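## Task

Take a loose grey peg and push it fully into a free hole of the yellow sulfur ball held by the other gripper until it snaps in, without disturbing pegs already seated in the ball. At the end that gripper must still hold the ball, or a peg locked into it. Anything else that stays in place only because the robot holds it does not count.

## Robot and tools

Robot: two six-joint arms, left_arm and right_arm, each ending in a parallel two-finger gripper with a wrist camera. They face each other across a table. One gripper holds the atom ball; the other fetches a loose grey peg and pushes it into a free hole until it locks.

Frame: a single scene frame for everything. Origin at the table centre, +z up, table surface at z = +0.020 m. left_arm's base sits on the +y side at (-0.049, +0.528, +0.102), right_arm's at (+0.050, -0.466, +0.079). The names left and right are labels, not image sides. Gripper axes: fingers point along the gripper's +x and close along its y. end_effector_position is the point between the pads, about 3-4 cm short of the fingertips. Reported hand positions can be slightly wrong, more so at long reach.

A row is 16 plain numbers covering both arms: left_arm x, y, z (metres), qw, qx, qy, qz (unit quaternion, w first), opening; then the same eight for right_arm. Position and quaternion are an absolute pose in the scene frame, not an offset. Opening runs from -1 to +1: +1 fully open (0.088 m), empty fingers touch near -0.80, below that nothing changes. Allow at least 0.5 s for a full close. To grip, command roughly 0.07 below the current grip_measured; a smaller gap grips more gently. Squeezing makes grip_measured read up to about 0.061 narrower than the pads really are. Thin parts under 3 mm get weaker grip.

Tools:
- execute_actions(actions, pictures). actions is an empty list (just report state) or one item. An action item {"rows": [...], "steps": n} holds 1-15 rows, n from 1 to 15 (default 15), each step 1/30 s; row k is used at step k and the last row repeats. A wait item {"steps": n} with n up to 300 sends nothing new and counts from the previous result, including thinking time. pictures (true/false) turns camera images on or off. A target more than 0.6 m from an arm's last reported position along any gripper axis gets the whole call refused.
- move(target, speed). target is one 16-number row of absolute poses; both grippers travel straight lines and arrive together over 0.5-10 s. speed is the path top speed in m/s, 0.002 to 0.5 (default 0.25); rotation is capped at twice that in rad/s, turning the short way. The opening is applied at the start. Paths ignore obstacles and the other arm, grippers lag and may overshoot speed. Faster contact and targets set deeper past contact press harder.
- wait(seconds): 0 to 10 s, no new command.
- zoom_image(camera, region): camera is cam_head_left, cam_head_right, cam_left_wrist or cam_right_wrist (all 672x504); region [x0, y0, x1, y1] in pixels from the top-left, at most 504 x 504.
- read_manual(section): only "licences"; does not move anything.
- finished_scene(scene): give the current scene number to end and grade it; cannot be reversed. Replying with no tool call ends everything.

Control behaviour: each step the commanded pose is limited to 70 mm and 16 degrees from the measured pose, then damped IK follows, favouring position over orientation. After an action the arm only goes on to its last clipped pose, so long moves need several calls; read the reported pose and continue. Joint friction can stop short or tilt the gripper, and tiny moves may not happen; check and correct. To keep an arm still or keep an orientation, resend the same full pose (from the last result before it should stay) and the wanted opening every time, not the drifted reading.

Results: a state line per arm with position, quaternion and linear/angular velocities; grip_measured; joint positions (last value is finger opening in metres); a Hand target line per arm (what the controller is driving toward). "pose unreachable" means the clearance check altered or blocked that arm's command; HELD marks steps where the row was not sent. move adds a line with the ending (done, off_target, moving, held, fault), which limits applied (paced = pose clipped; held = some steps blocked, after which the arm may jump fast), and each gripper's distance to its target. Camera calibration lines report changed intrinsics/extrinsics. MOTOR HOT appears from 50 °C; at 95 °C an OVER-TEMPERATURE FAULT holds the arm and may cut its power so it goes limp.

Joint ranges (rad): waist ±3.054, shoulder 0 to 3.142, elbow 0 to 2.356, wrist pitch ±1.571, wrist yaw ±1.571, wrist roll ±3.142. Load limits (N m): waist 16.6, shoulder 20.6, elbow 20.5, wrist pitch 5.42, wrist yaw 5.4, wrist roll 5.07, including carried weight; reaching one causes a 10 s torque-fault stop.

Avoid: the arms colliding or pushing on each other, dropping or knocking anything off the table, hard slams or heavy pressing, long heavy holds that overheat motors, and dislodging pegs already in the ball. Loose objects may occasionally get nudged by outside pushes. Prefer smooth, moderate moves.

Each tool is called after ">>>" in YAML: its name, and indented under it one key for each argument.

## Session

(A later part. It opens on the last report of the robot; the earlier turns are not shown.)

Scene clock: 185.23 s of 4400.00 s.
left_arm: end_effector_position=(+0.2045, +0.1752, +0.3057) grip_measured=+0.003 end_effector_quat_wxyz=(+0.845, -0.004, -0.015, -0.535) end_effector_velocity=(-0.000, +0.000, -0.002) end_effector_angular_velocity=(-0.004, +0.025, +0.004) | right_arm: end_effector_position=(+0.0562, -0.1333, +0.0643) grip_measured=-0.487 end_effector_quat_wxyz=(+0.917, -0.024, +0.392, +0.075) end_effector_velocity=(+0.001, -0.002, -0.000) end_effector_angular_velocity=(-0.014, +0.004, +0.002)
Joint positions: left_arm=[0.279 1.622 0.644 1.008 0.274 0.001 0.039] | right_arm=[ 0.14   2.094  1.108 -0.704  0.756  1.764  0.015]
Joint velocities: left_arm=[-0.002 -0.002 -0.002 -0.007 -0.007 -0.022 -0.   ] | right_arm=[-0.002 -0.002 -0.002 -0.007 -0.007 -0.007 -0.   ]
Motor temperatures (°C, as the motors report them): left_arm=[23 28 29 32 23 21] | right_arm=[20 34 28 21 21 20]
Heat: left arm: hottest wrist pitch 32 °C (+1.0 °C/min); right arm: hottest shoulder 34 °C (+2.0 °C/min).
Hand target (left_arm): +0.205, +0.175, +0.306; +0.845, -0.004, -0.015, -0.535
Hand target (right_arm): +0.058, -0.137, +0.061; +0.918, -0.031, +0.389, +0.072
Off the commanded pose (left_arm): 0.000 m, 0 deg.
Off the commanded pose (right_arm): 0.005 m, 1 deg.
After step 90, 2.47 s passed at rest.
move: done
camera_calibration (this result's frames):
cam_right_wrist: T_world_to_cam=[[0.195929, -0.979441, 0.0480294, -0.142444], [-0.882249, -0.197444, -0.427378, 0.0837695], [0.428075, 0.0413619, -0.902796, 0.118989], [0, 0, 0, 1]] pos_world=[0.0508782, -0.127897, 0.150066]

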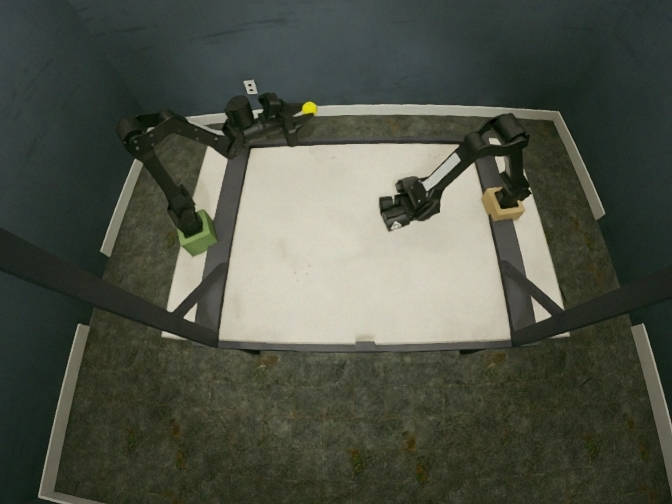

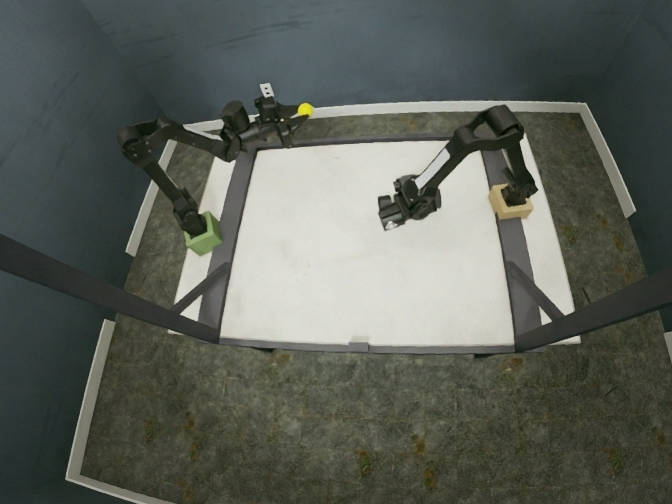

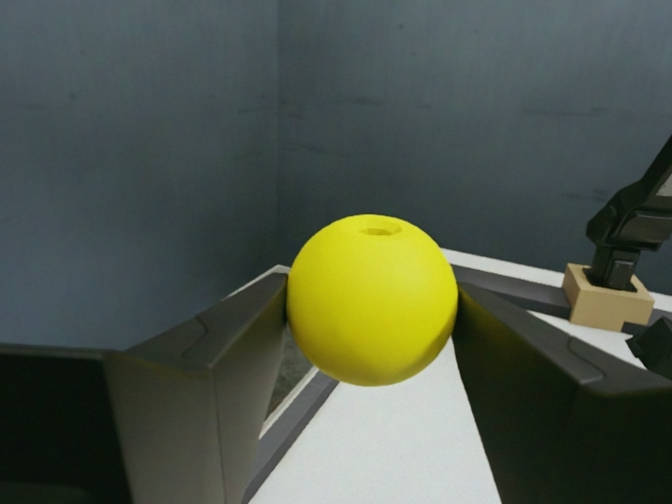

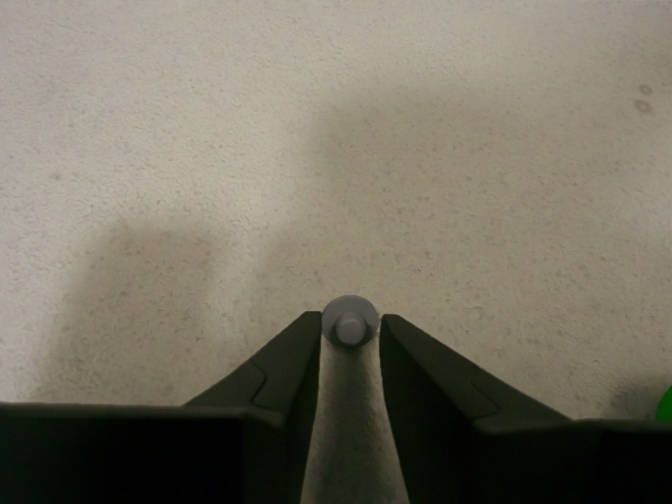

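>>> move:
  target: [0.2045, 0.1752, 0.3057, 0.845, -0.004, -0.015, -0.535, -0.07, 0.0615, -0.1352, 0.0562, 0.9177, -0.0307, 0.3895, 0.0722, -0.53]
  speed: 0.02

Scene clock: 196.13 s of 4400.00 s.
left_arm: end_effector_position=(+0.2045, +0.1752, +0.3057) grip_measured=+0.003 end_effector_quat_wxyz=(+0.845, -0.004, -0.015, -0.535) end_effector_velocity=(-0.001, +0.001, +0.001) end_effector_angular_velocity=(-0.001, +0.008, +0.005) | right_arm: end_effector_position=(+0.0590, -0.1315, +0.0613) grip_measured=-0.527 end_effector_quat_wxyz=(+0.916, -0.021, +0.393, +0.076) end_effector_velocity=(+0.002, -0.001, +0.001) end_effector_angular_velocity=(-0.020, -0.012, +0.014)
Joint positions: left_arm=[0.279 1.622 0.644 1.008 0.274 0.001 0.039] | right_arm=[ 0.13   2.098  1.101 -0.675  0.757  1.749  0.013]
Joint velocities: left_arm=[-0.002 -0.007 -0.002 -0.007 -0.007 -0.007  0.   ] | right_arm=[-0.002 -0.002 -0.002 -0.007  0.007 -0.022 -0.   ]
Motor temperatures (°C, as the motors report them): left_arm=[23 28 29 32 23 21] | right_arm=[20 34 28 21 22 20]
Heat: left arm: hottest wrist pitch 32 °C (+1.0 °C/min); right arm: hottest shoulder 34 °C (+1.0 °C/min).
Hand target (left_arm): +0.205, +0.175, +0.306; +0.845, -0.004, -0.015, -0.535
Hand target (right_arm): +0.061, -0.135, +0.056; +0.918, -0.031, +0.390, +0.072
Off the commanded pose (left_arm): 0.000 m, 0 deg.
Off the commanded pose (right_arm): 0.007 m, 1 deg.
After step 90, 7.13 s passed at rest.
move: done
camera_calibration (this result's frames):
cam_right_wrist: T_world_to_cam=[[0.196691, -0.979598, 0.0412329, -0.140692], [-0.882966, -0.195257, -0.426903, 0.0856768], [0.426244, 0.0475607, -0.903357, 0.115942], [0, 0, 0, 1]] pos_world=[0.0539028, -0.126607, 0.147114]

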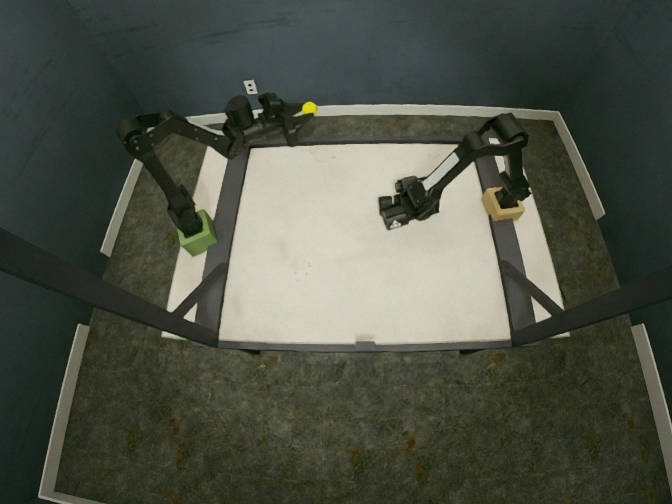

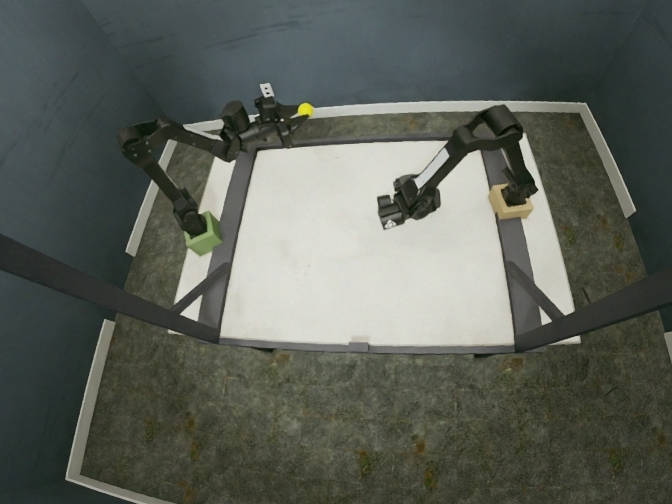

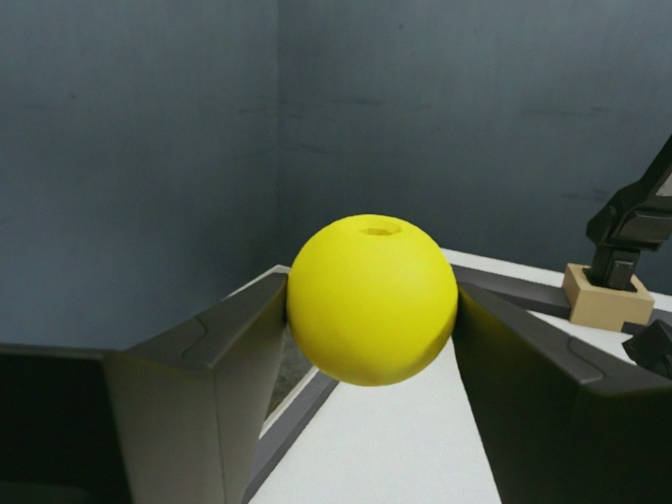

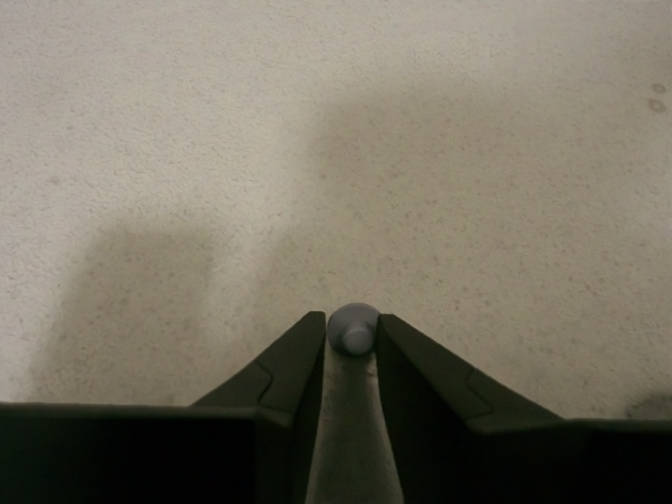

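>>> execute_actions:
  actions:
    - {"rows": [[0.2045, 0.1752, 0.3057, 0.845, -0.004, -0.015, -0.535, -0.07, 0.0619, -0.1357, 0.0558, 0.9177, -0.0307, 0.3895, 0.0722, -0.53],[0.2045, 0.1752, 0.3057, 0.845, -0.004, -0.015, -0.535, -0.07, 0.0622, -0.1361, 0.0555, 0.9177, -0.0307, 0.3895, 0.0722, -0.53],[0.2045, 0.1752, 0.3057, 0.845, -0.004, -0.015, -0.535, -0.07, 0.0625, -0.1364, 0.0553, 0.9177, -0.0307, 0.3895, 0.0722, -0.53],[0.2045, 0.1752, 0.3057, 0.845, -0.004, -0.015, -0.535, -0.07, 0.0627, -0.1366, 0.0551, 0.9177, -0.0307, 0.3895, 0.0722, -0.53]], "steps": 15}

Scene clock: 201.97 s of 4400.00 s.
left_arm: end_effector_position=(+0.2045, +0.1752, +0.3057) grip_measured=+0.003 end_effector_quat_wxyz=(+0.845, -0.004, -0.015, -0.535) end_effector_velocity=(-0.000, +0.000, -0.002) end_effector_angular_velocity=(-0.004, +0.025, +0.004) | right_arm: end_effector_position=(+0.0604, -0.1329, +0.0597) grip_measured=-0.527 end_effector_quat_wxyz=(+0.916, -0.022, +0.392, +0.076) end_effector_velocity=(+0.001, -0.003, +0.000) end_effector_angular_velocity=(-0.014, +0.004, +0.002)
Joint positions: left_arm=[0.279 1.622 0.644 1.008 0.274 0.001 0.039] | right_arm=[ 0.127  2.098  1.091 -0.666  0.758  1.746  0.013]
Joint velocities: left_arm=[-0.002 -0.002 -0.002 -0.007 -0.007 -0.022  0.   ] | right_arm=[-0.002 -0.007 -0.007 -0.007 -0.007 -0.007  0.   ]
Motor temperatures (°C, as the motors report them): left_arm=[23 28 29 32 23 21] | right_arm=[20 34 28 21 22 20]
Heat: left arm: hottest wrist pitch 32 °C (+1.0 °C/min); right arm: hottest shoulder 34 °C (+0.0 °C/min).
Hand target (left_arm): +0.205, +0.175, +0.306; +0.845, -0.004, -0.015, -0.535
Hand target (right_arm): +0.063, -0.137, +0.055; +0.918, -0.031, +0.389, +0.072
Off the commanded pose (left_arm): 0.000 m, 0 deg.
Off the commanded pose (right_arm): 0.006 m, 1 deg.
Steps of this call (steps 1 to 90: nothing new was sent; then 2.33 s passed at rest; steps 91 to 105: all 15 steps of this action). Readings (end_effector_position):
91: left_arm (+0.2045, +0.1752, +0.3057) | right_arm (+0.0592, -0.1314, +0.0613)
92: left_arm (+0.2045, +0.1752, +0.3057) | right_arm (+0.0592, -0.1315, +0.0611)
94: left_arm (+0.2045, +0.1752, +0.3057) | right_arm (+0.0596, -0.1321, +0.0605)
98: left_arm (+0.2045, +0.1752, +0.3057) | right_arm (+0.0605, -0.1332, +0.0597)
105: the state above
camera_calibration (this result's frames):
cam_right_wrist: T_world_to_cam=[[0.196538, -0.979546, 0.0431565, -0.14243], [-0.882542, -0.195909, -0.427479, 0.0858664], [0.42719, 0.0459286, -0.902994, 0.113675], [0, 0, 0, 1]] pos_world=[0.0552129, -0.127916, 0.145501]

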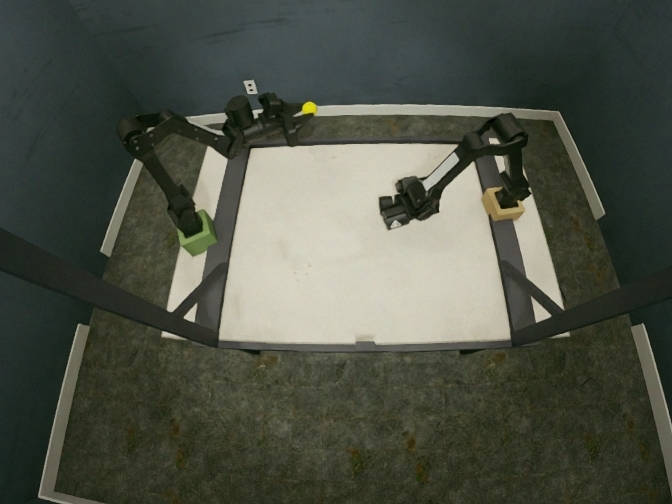

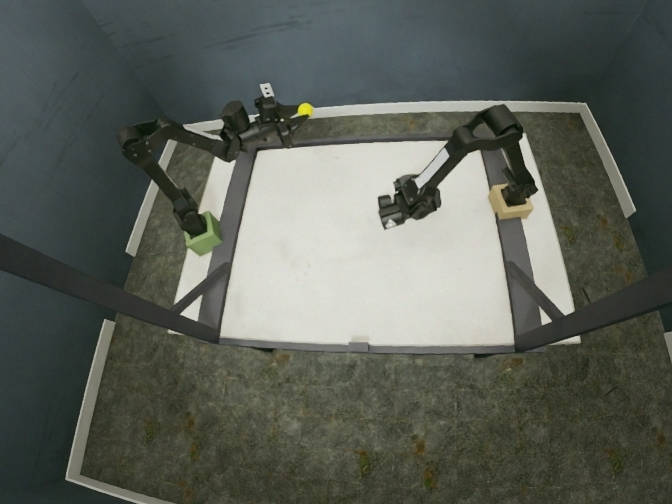

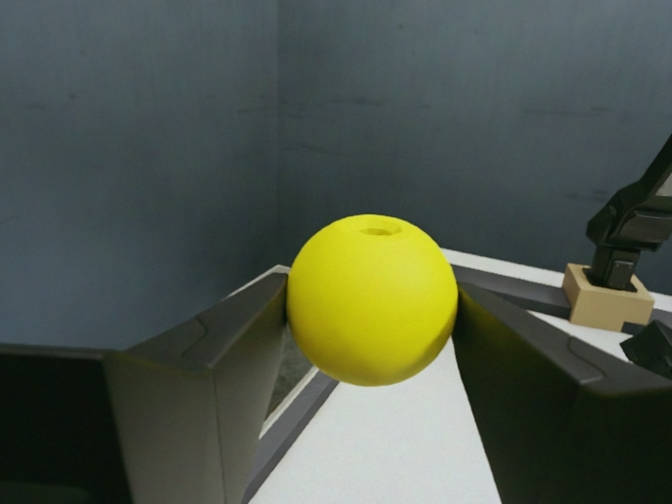

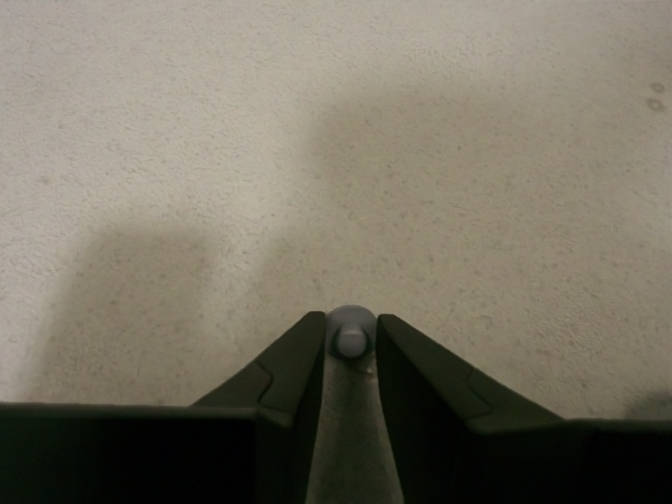

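>>> zoom_image:
  camera: "cam_right_wrist"
  region: [295, 285, 405, 395]

Region (295, 285, 405, 395) of cam_right_wrist's 672x504 image, scaled by 4.582, with more detail than that image has.

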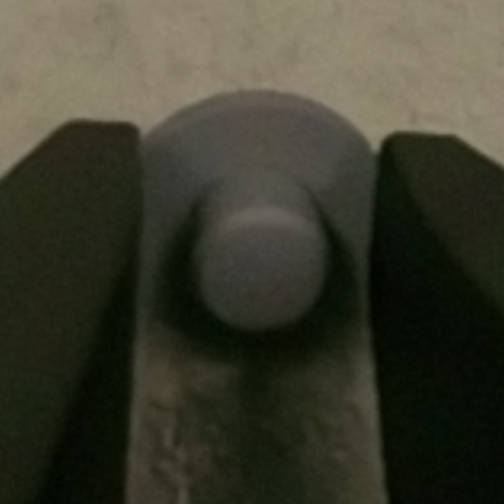

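>>> execute_actions:
  actions:
    - {"rows": [[0.2045, 0.1752, 0.3057, 0.845, -0.004, -0.015, -0.535, -0.07, 0.0627, -0.1366, 0.0551, 0.9177, -0.0307, 0.3895, 0.0722, -0.58],[0.2045, 0.1752, 0.3057, 0.845, -0.004, -0.015, -0.535, -0.07, 0.0627, -0.1366, 0.0551, 0.9177, -0.0307, 0.3895, 0.0722, -0.60],[0.2045, 0.1752, 0.3057, 0.845, -0.004, -0.015, -0.535, -0.07, 0.0627, -0.1366, 0.0551, 0.9177, -0.0307, 0.3895, 0.0722, -0.62],[0.2045, 0.1752, 0.3057, 0.845, -0.004, -0.015, -0.535, -0.07, 0.0627, -0.1366, 0.0551, 0.9177, -0.0307, 0.3895, 0.0722, -0.64],[0.2045, 0.1752, 0.3057, 0.845, -0.004, -0.015, -0.535, -0.07, 0.0627, -0.1366, 0.0551, 0.9177, -0.0307, 0.3895, 0.0722, -0.66],[0.2045, 0.1752, 0.3057, 0.845, -0.004, -0.015, -0.535, -0.07, 0.0627, -0.1366, 0.0551, 0.9177, -0.0307, 0.3895, 0.0722, -0.68],[0.2045, 0.1752, 0.3057, 0.845, -0.004, -0.015, -0.535, -0.07, 0.0627, -0.1366, 0.0551, 0.9177, -0.0307, 0.3895, 0.0722, -0.70],[0.2045, 0.1752, 0.3057, 0.845, -0.004, -0.015, -0.535, -0.07, 0.0627, -0.1366, 0.0551, 0.9177, -0.0307, 0.3895, 0.0722, -0.72],[0.2045, 0.1752, 0.3057, 0.845, -0.004, -0.015, -0.535, -0.07, 0.0627, -0.1366, 0.0551, 0.9177, -0.0307, 0.3895, 0.0722, -0.75]], "steps": 15}

Scene clock: 215.47 s of 4400.00 s.
left_arm: end_effector_position=(+0.2045, +0.1752, +0.3057) grip_measured=+0.003 end_effector_quat_wxyz=(+0.845, -0.004, -0.015, -0.535) end_effector_velocity=(-0.002, -0.001, -0.002) end_effector_angular_velocity=(+0.009, -0.002, -0.010) | right_arm: end_effector_position=(+0.0605, -0.1330, +0.0597) grip_measured=-0.715 end_effector_quat_wxyz=(+0.916, -0.022, +0.392, +0.076) end_effector_velocity=(+0.002, -0.001, +0.001) end_effector_angular_velocity=(-0.010, -0.010, +0.004)
Joint positions: left_arm=[0.279 1.622 0.644 1.008 0.274 0.001 0.039] | right_arm=[ 0.127  2.098  1.091 -0.665  0.758  1.746  0.004]
Joint velocities: left_arm=[-0.002 -0.002 -0.002 -0.007  0.007  0.007 -0.   ] | right_arm=[-0.002 -0.002 -0.002 -0.007  0.007 -0.007 -0.   ]
Motor temperatures (°C, as the motors report them): left_arm=[23 28 30 33 23 21] | right_arm=[20 34 27 21 22 20]
Heat: left arm: hottest wrist pitch 33 °C (+2.0 °C/min); right arm: hottest shoulder 34 °C (+0.0 °C/min).
Hand target (left_arm): +0.205, +0.175, +0.306; +0.845, -0.004, -0.015, -0.535
Hand target (right_arm): +0.063, -0.137, +0.055; +0.918, -0.031, +0.390, +0.072
Off the commanded pose (left_arm): 0.000 m, 0 deg.
Off the commanded pose (right_arm): 0.006 m, 1 deg.
Steps of this call (steps 1 to 90: nothing new was sent; then 10.00 s passed at rest; steps 91 to 105: all 15 steps of this action). Readings (end_effector_position):
91: left_arm (+0.2045, +0.1752, +0.3057) | right_arm (+0.0605, -0.1330, +0.0597)
92: left_arm (+0.2045, +0.1752, +0.3057) | right_arm (+0.0605, -0.1330, +0.0597)
94: left_arm (+0.2045, +0.1752, +0.3057) | right_arm (+0.0605, -0.1330, +0.0597)
98: left_arm (+0.2045, +0.1752, +0.3057) | right_arm (+0.0605, -0.1330, +0.0597)
105: the state above
camera_calibration (this result's frames):
cam_right_wrist: T_world_to_cam=[[0.196583, -0.97954, 0.0430912, -0.14248], [-0.882216, -0.195887, -0.428164, 0.0859731], [0.427844, 0.046154, -0.902673, 0.113615], [0, 0, 0, 1]] pos_world=[0.0552465, -0.127967, 0.145507]

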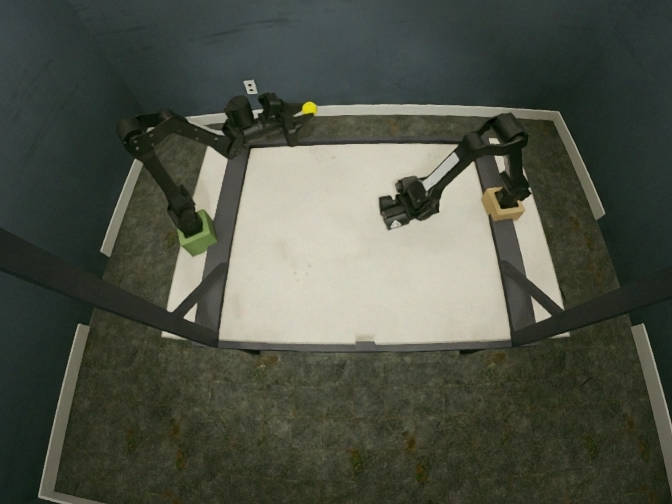

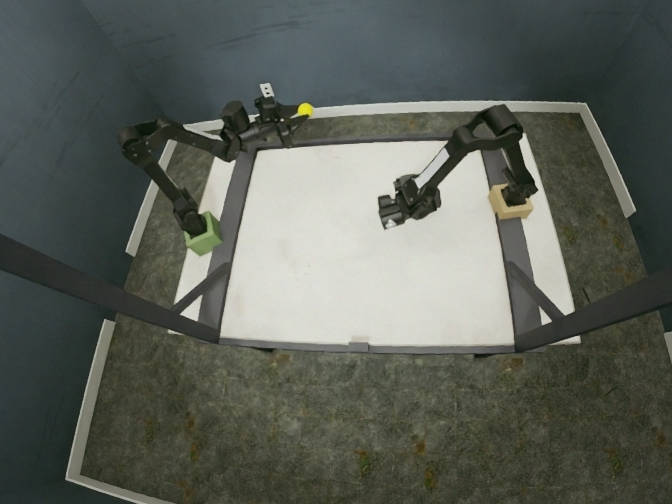

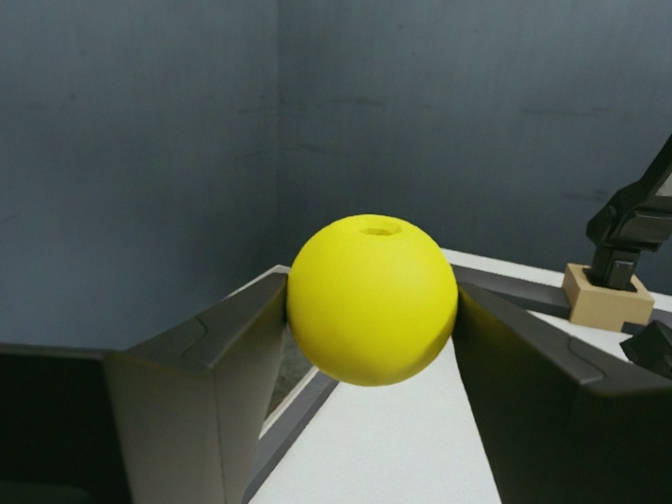

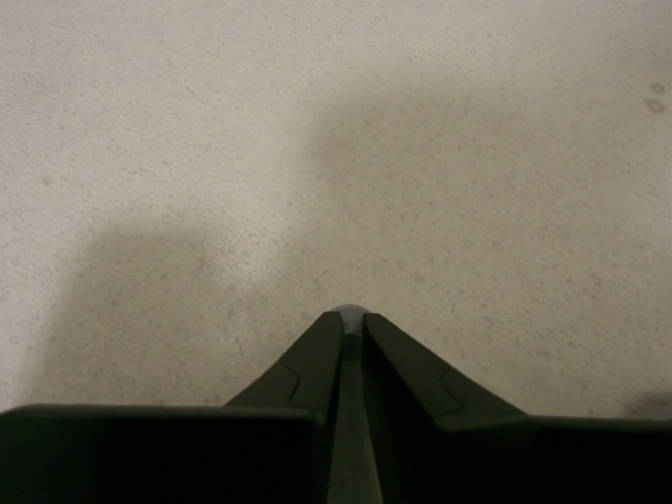

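>>> zoom_image:
  camera: "cam_right_wrist"
  region: [305, 290, 395, 380]

Region (305, 290, 395, 380) of cam_right_wrist's 672x504 image, scaled by 5.600, with more detail than that image has.

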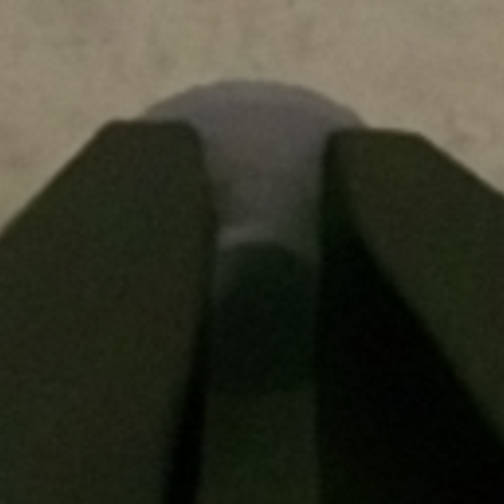

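>>> move:
  target: [0.0629, -0.0097, 0.13, 0.8986, 0.0552, 0.1183, -0.4190, -0.07, 0.045, -0.17, 0.17, 0.9177, -0.0307, 0.3895, 0.0722, -0.82]
  speed: 0.15

Scene clock: 270.17 s of 4400.00 s.
left_arm: end_effector_position=(+0.0615, -0.0090, +0.1357) grip_measured=+0.003 end_effector_quat_wxyz=(+0.898, +0.053, +0.115, -0.421) end_effector_velocity=(+0.001, +0.003, -0.000) end_effector_angular_velocity=(-0.006, +0.010, +0.024) | right_arm: end_effector_position=(+0.0465, -0.1709, +0.1673) grip_measured=-0.715 end_effector_quat_wxyz=(+0.919, -0.037, +0.386, +0.069) end_effector_velocity=(+0.002, -0.005, +0.000) end_effector_angular_velocity=(-0.028, -0.002, +0.001)
Joint positions: left_arm=[-0.396  2.35   1.205  0.829 -0.629 -0.192  0.039] | right_arm=[ 0.21   1.808  1.168 -1.145  0.75   1.86   0.004]
Joint velocities: left_arm=[-0.002 -0.002 -0.002 -0.007 -0.022 -0.022 -0.   ] | right_arm=[-0.002 -0.002 -0.002 -0.022 -0.007 -0.007  0.   ]
Motor temperatures (°C, as the motors report them): left_arm=[23 29 30 33 23 21] | right_arm=[20 35 27 21 22 20]
Heat: left arm: hottest wrist pitch 33 °C (+1.0 °C/min); right arm: hottest shoulder 35 °C (+1.0 °C/min).
Hand target (left_arm): +0.062, -0.010, +0.130; +0.898, +0.055, +0.118, -0.419
Hand target (right_arm): +0.045, -0.170, +0.170; +0.918, -0.031, +0.389, +0.072
Off the commanded pose (left_arm): 0.006 m, 0 deg.
Off the commanded pose (right_arm): 0.003 m, 1 deg.
After step 90, 49.23 s passed at rest.
move: done
camera_calibration (this result's frames):
cam_left_wrist: T_world_to_cam=[[-0.754139, -0.655709, 0.0363255, 0.0411181], [-0.418454, 0.437166, -0.796105, 0.157861], [0.506133, -0.615574, -0.604068, 0.123119], [0, 0, 0, 1]] pos_world=[0.034752, 0.0337387, 0.198552]
cam_right_wrist: T_world_to_cam=[[0.194521, -0.977953, 0.0759561, -0.18663], [-0.875773, -0.208029, -0.435598, 0.111077], [0.441796, 0.0182128, -0.896931, 0.212118], [0, 0, 0, 1]] pos_world=[0.0398687, -0.163271, 0.252816]

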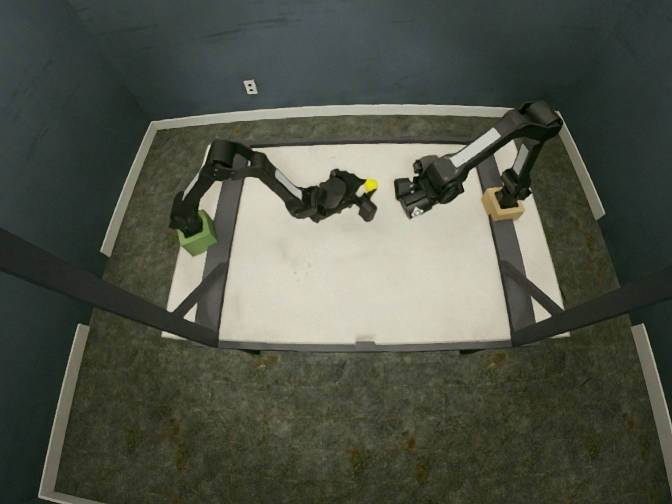

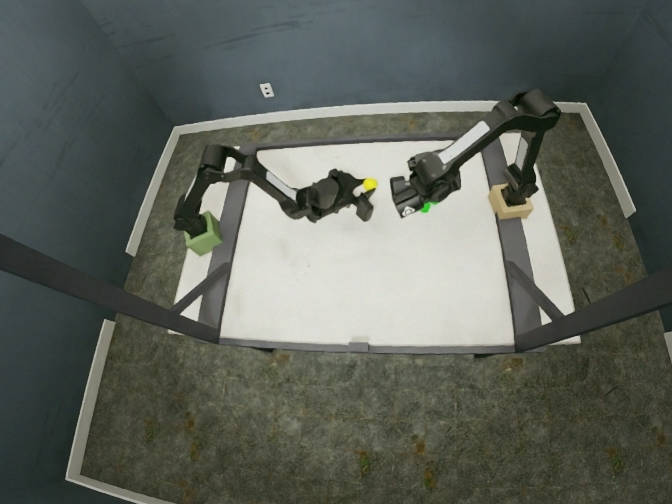

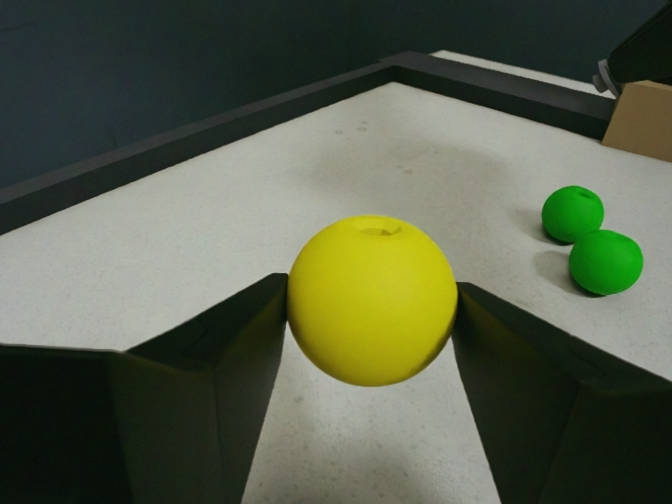

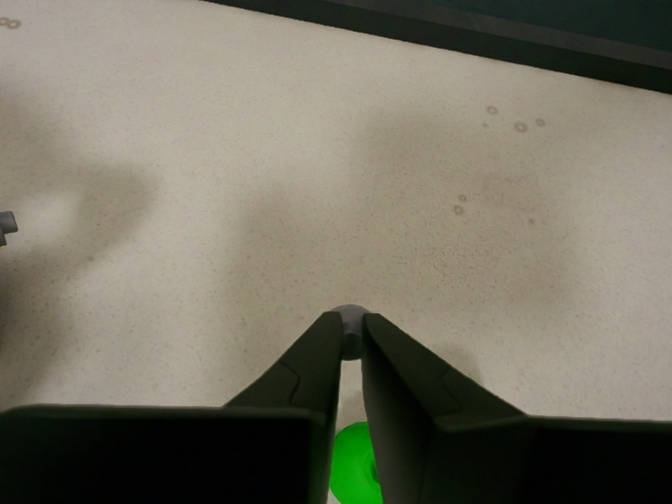

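>>> zoom_image:
  camera: "cam_left_wrist"
  region: [572, 30, 672, 120]

Region (572, 30, 672, 120) of cam_left_wrist's 672x504 image, scaled by 5.040, with more detail than that image has; it fills the top 454 rows of this view, and the rest is white.

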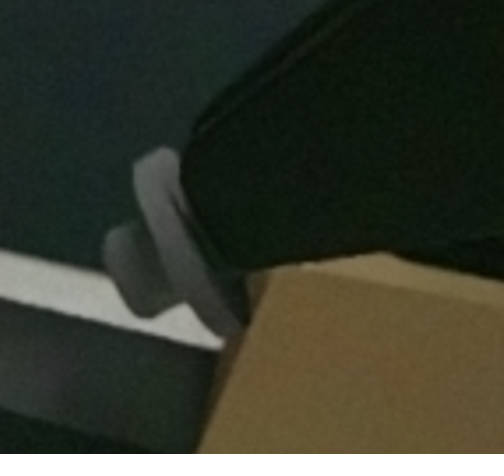

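>>> move:
  target: [0.0629, -0.035, 0.062, 0.8986, 0.0552, 0.1183, -0.4190, -0.07, 0.08, -0.055, 0.175, 0.7064, 0.0308, 0.7064, -0.0308, -0.82]
  speed: 0.15

Scene clock: 281.93 s of 4400.00 s.
left_arm: end_effector_position=(+0.0628, -0.0358, +0.0704) grip_measured=+0.003 end_effector_quat_wxyz=(+0.899, +0.052, +0.115, -0.420) end_effector_velocity=(-0.000, -0.001, +0.004) end_effector_angular_velocity=(-0.008, -0.008, +0.003) | right_arm: end_effector_position=(+0.0805, -0.0568, +0.1789) grip_measured=-0.715 end_effector_quat_wxyz=(+0.707, +0.036, +0.706, -0.026) end_effector_velocity=(-0.002, +0.001, +0.004) end_effector_angular_velocity=(+0.009, +0.021, +0.005)
Joint positions: left_arm=[-0.396  2.612  1.392  0.905 -0.631 -0.193  0.039] | right_arm=[-0.231  2.108  1.818 -1.267  0.     1.584  0.004]
Joint velocities: left_arm=[-0.002 -0.002  0.002  0.007 -0.007  0.007  0.   ] | right_arm=[-0.002 -0.002  0.012 -0.007 -0.022 -0.007 -0.   ]
Motor temperatures (°C, as the motors report them): left_arm=[23 31 30 33 23 21] | right_arm=[20 36 28 21 22 20]
Heat: left arm: hottest wrist pitch 33 °C (+0.0 °C/min); right arm: hottest shoulder 36 °C (+2.0 °C/min).
Hand target (left_arm): +0.063, -0.035, +0.062; +0.899, +0.055, +0.118, -0.419
Hand target (right_arm): +0.081, -0.056, +0.174; +0.705, +0.031, +0.708, -0.029
Off the commanded pose (left_arm): 0.008 m, 1 deg.
Off the commanded pose (right_arm): 0.004 m, 1 deg.
After step 90, 5.73 s passed at rest.
move: done
camera_calibration (this result's frames):
cam_left_wrist: T_world_to_cam=[[-0.752592, -0.65742, 0.0374634, 0.02667], [-0.419322, 0.434606, -0.797049, 0.118233], [0.507714, -0.615562, -0.602752, 0.0662758], [0, 0, 0, 1]] pos_world=[0.0360004, 0.00694534, 0.133186]
cam_right_wrist: T_world_to_cam=[[-0.0149299, -0.999886, 0.00242729, -0.0537676], [-0.949239, 0.0149364, 0.314201, 0.0540796], [-0.314201, 0.00238692, -0.949353, 0.274734], [0, 0, 0, 1]] pos_world=[0.136853, -0.055225, 0.243958]

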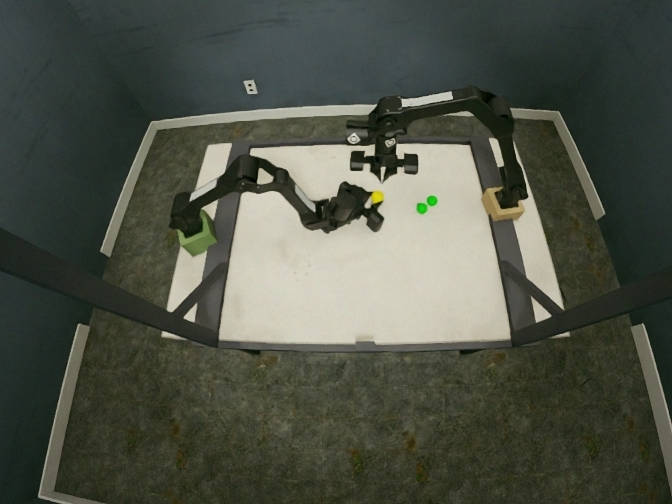

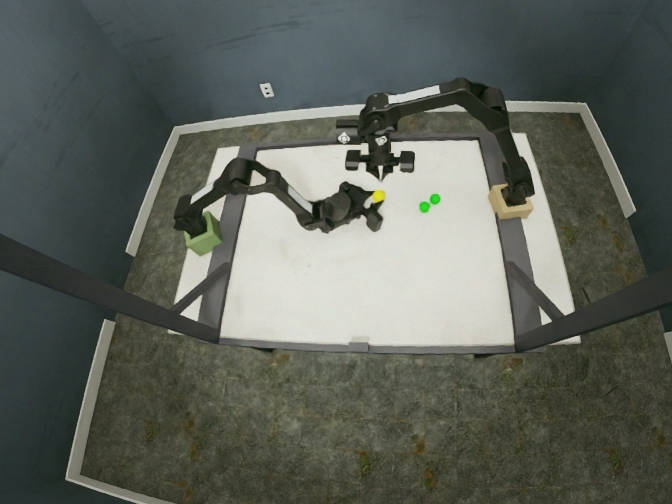

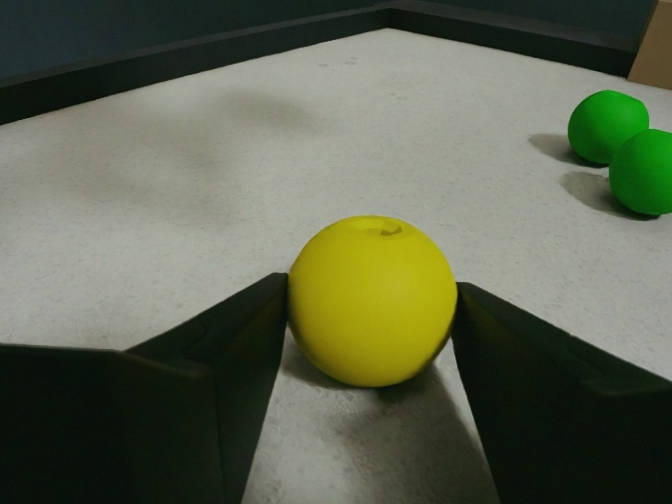

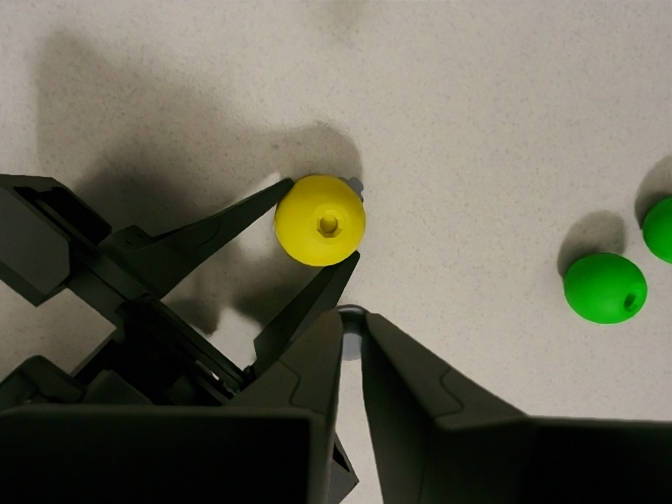

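>>> zoom_image:
  camera: "cam_right_wrist"
  region: [260, 160, 380, 280]

Region (260, 160, 380, 280) of cam_right_wrist's 672x504 image, scaled by 4.200, with more detail than that image has.

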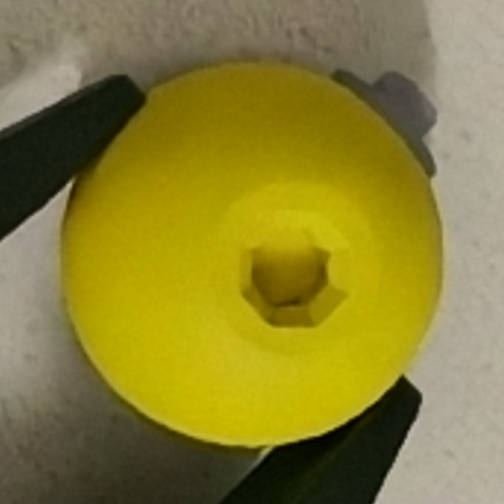

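>>> execute_actions:
  actions:
    - {"rows": [[0.0629, -0.035, 0.061, 0.8986, 0.0552, 0.1183, -0.419, -0.07, 0.08, -0.055, 0.175, 0.7064, 0.0308, 0.7064, -0.0308, -0.82],[0.0629, -0.035, 0.060, 0.8986, 0.0552, 0.1183, -0.419, -0.07, 0.08, -0.055, 0.175, 0.7064, 0.0308, 0.7064, -0.0308, -0.82],[0.0629, -0.035, 0.059, 0.8986, 0.0552, 0.1183, -0.419, -0.07, 0.08, -0.055, 0.175, 0.7064, 0.0308, 0.7064, -0.0308, -0.82],[0.0629, -0.035, 0.058, 0.8986, 0.0552, 0.1183, -0.419, -0.07, 0.08, -0.055, 0.175, 0.7064, 0.0308, 0.7064, -0.0308, -0.82],[0.0629, -0.035, 0.057, 0.8986, 0.0552, 0.1183, -0.419, -0.07, 0.08, -0.055, 0.175, 0.7064, 0.0308, 0.7064, -0.0308, -0.82],[0.0629, -0.035, 0.056, 0.8986, 0.0552, 0.1183, -0.419, -0.07, 0.08, -0.055, 0.175, 0.7064, 0.0308, 0.7064, -0.0308, -0.82],[0.0629, -0.035, 0.055, 0.8986, 0.0552, 0.1183, -0.419, -0.07, 0.08, -0.055, 0.175, 0.7064, 0.0308, 0.7064, -0.0308, -0.82],[0.0629, -0.035, 0.054, 0.8986, 0.0552, 0.1183, -0.419, -0.07, 0.08, -0.055, 0.175, 0.7064, 0.0308, 0.7064, -0.0308, -0.82]], "steps": 15}

Scene clock: 308.03 s of 4400.00 s.
left_arm: end_effector_position=(+0.0632, -0.0377, +0.0686) grip_measured=+0.003 end_effector_quat_wxyz=(+0.899, +0.045, +0.111, -0.420) end_effector_velocity=(+0.001, +0.002, -0.001) end_effector_angular_velocity=(+0.003, -0.001, +0.020) | right_arm: end_effector_position=(+0.0804, -0.0563, +0.1797) grip_measured=-0.715 end_effector_quat_wxyz=(+0.706, +0.035, +0.706, -0.027) end_effector_velocity=(+0.002, -0.002, +0.002) end_effector_angular_velocity=(-0.003, -0.007, -0.010)
Joint positions: left_arm=[-0.396  2.629  1.404  0.925 -0.633 -0.193  0.039] | right_arm=[-0.231  2.113  1.829 -1.275 -0.     1.584  0.004]
Joint velocities: left_arm=[-0.002  0.002  0.002 -0.007 -0.022 -0.007 -0.   ] | right_arm=[-0.002 -0.007 -0.002 -0.007  0.007  0.007 -0.   ]
Motor temperatures (°C, as the motors report them): left_arm=[23 34 30 33 23 21] | right_arm=[20 37 30 21 21 20]
Heat: left arm: hottest shoulder 34 °C (+1.0 °C/min); right arm: hottest shoulder 37 °C (+3.0 °C/min).
Hand target (left_arm): +0.063, -0.035, +0.054; +0.899, +0.055, +0.118, -0.419
Hand target (right_arm): +0.080, -0.055, +0.175; +0.706, +0.031, +0.706, -0.031
Off the commanded pose (left_arm): 0.015 m, 1 deg.
Off the commanded pose (right_arm): 0.005 m, 1 deg.
Steps of this call (steps 1 to 90: nothing new was sent; then 22.60 s passed at rest; steps 91 to 105: all 15 steps of this action). Readings (end_effector_position):
91: left_arm (+0.0628, -0.0359, +0.0702) | right_arm (+0.0804, -0.0568, +0.1791)
92: left_arm (+0.0628, -0.0358, +0.0700) | right_arm (+0.0804, -0.0567, +0.1793)
94: left_arm (+0.0629, -0.0361, +0.0697) | right_arm (+0.0804, -0.0562, +0.1795)
98: left_arm (+0.0631, -0.0370, +0.0688) | right_arm (+0.0804, -0.0563, +0.1797)
105: the state above
camera_calibration (this result's frames):
cam_left_wrist: T_world_to_cam=[[-0.751212, -0.658421, 0.0464926, 0.0250228], [-0.419209, 0.421507, -0.804112, 0.117738], [0.509847, -0.623549, -0.592657, 0.0627166], [0, 0, 0, 1]] pos_world=[0.0361785, 0.00595486, 0.130681]
cam_right_wrist: T_world_to_cam=[[-0.0149161, -0.999874, 0.00542847, -0.0537786], [-0.948929, 0.0158668, 0.315092, 0.0536283], [-0.315138, -0.000451285, -0.949046, 0.275291], [0, 0, 0, 1]] pos_world=[0.136842, -0.0544985, 0.244658]

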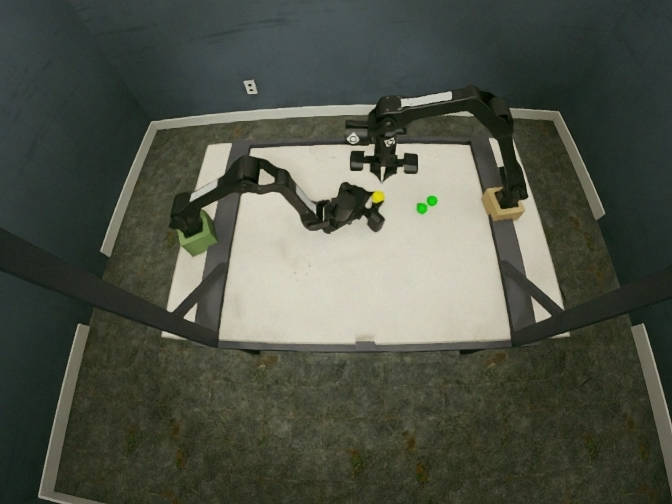

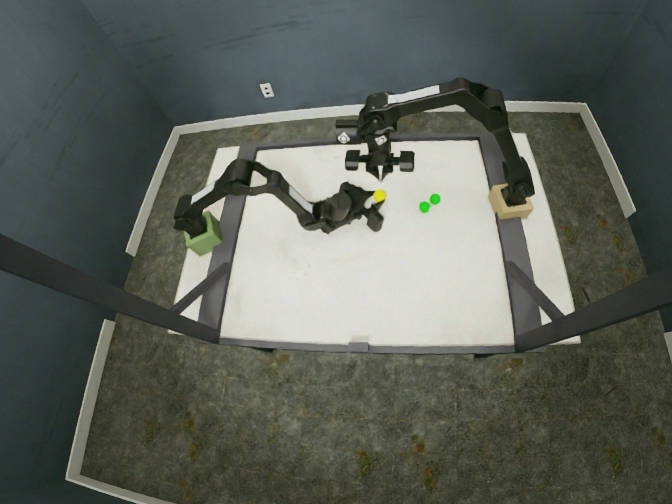

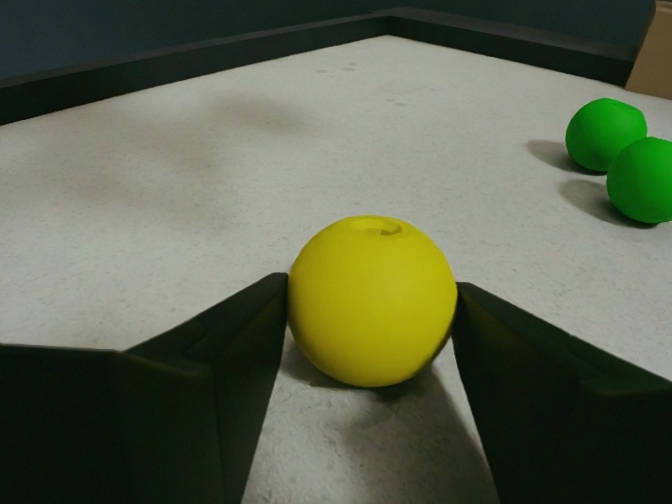

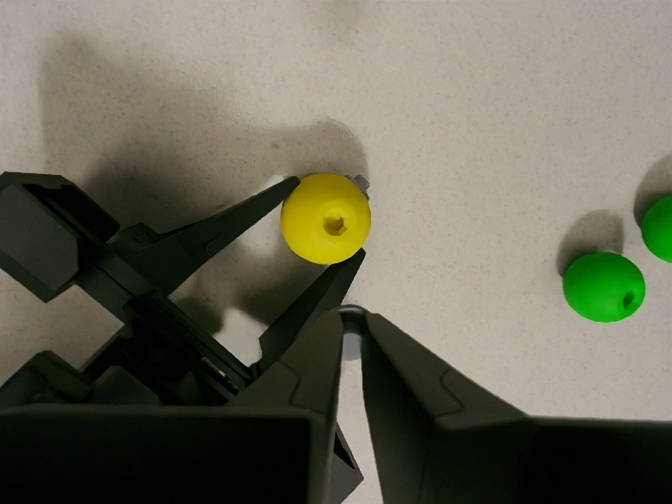

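>>> zoom_image:
  camera: "cam_head_left"
  region: [310, 160, 410, 250]

>>> zoom_image:
  camera: "cam_right_wrist"
  region: [265, 158, 385, 278]

Region (310, 160, 410, 250) of cam_head_left's 672x504 image, scaled by 5.040, with more detail than that image has; it fills the top 454 rows of this view, and the rest is white.

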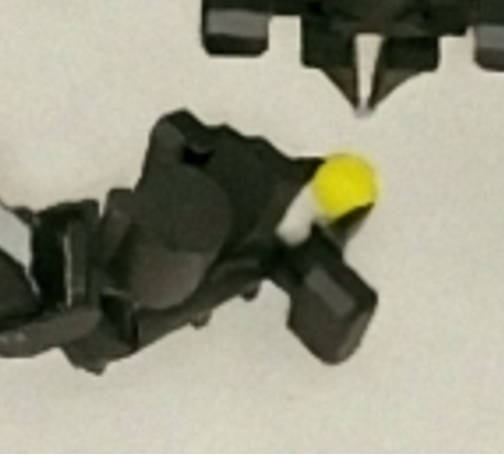

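Region (265, 158, 385, 278) of cam_right_wrist's 672x504 image, scaled by 4.200, with more detail than that image has.

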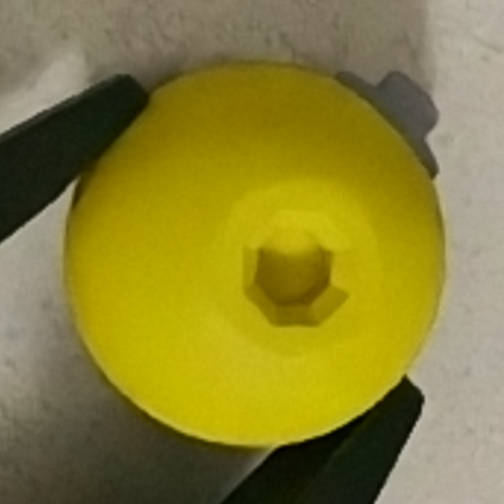

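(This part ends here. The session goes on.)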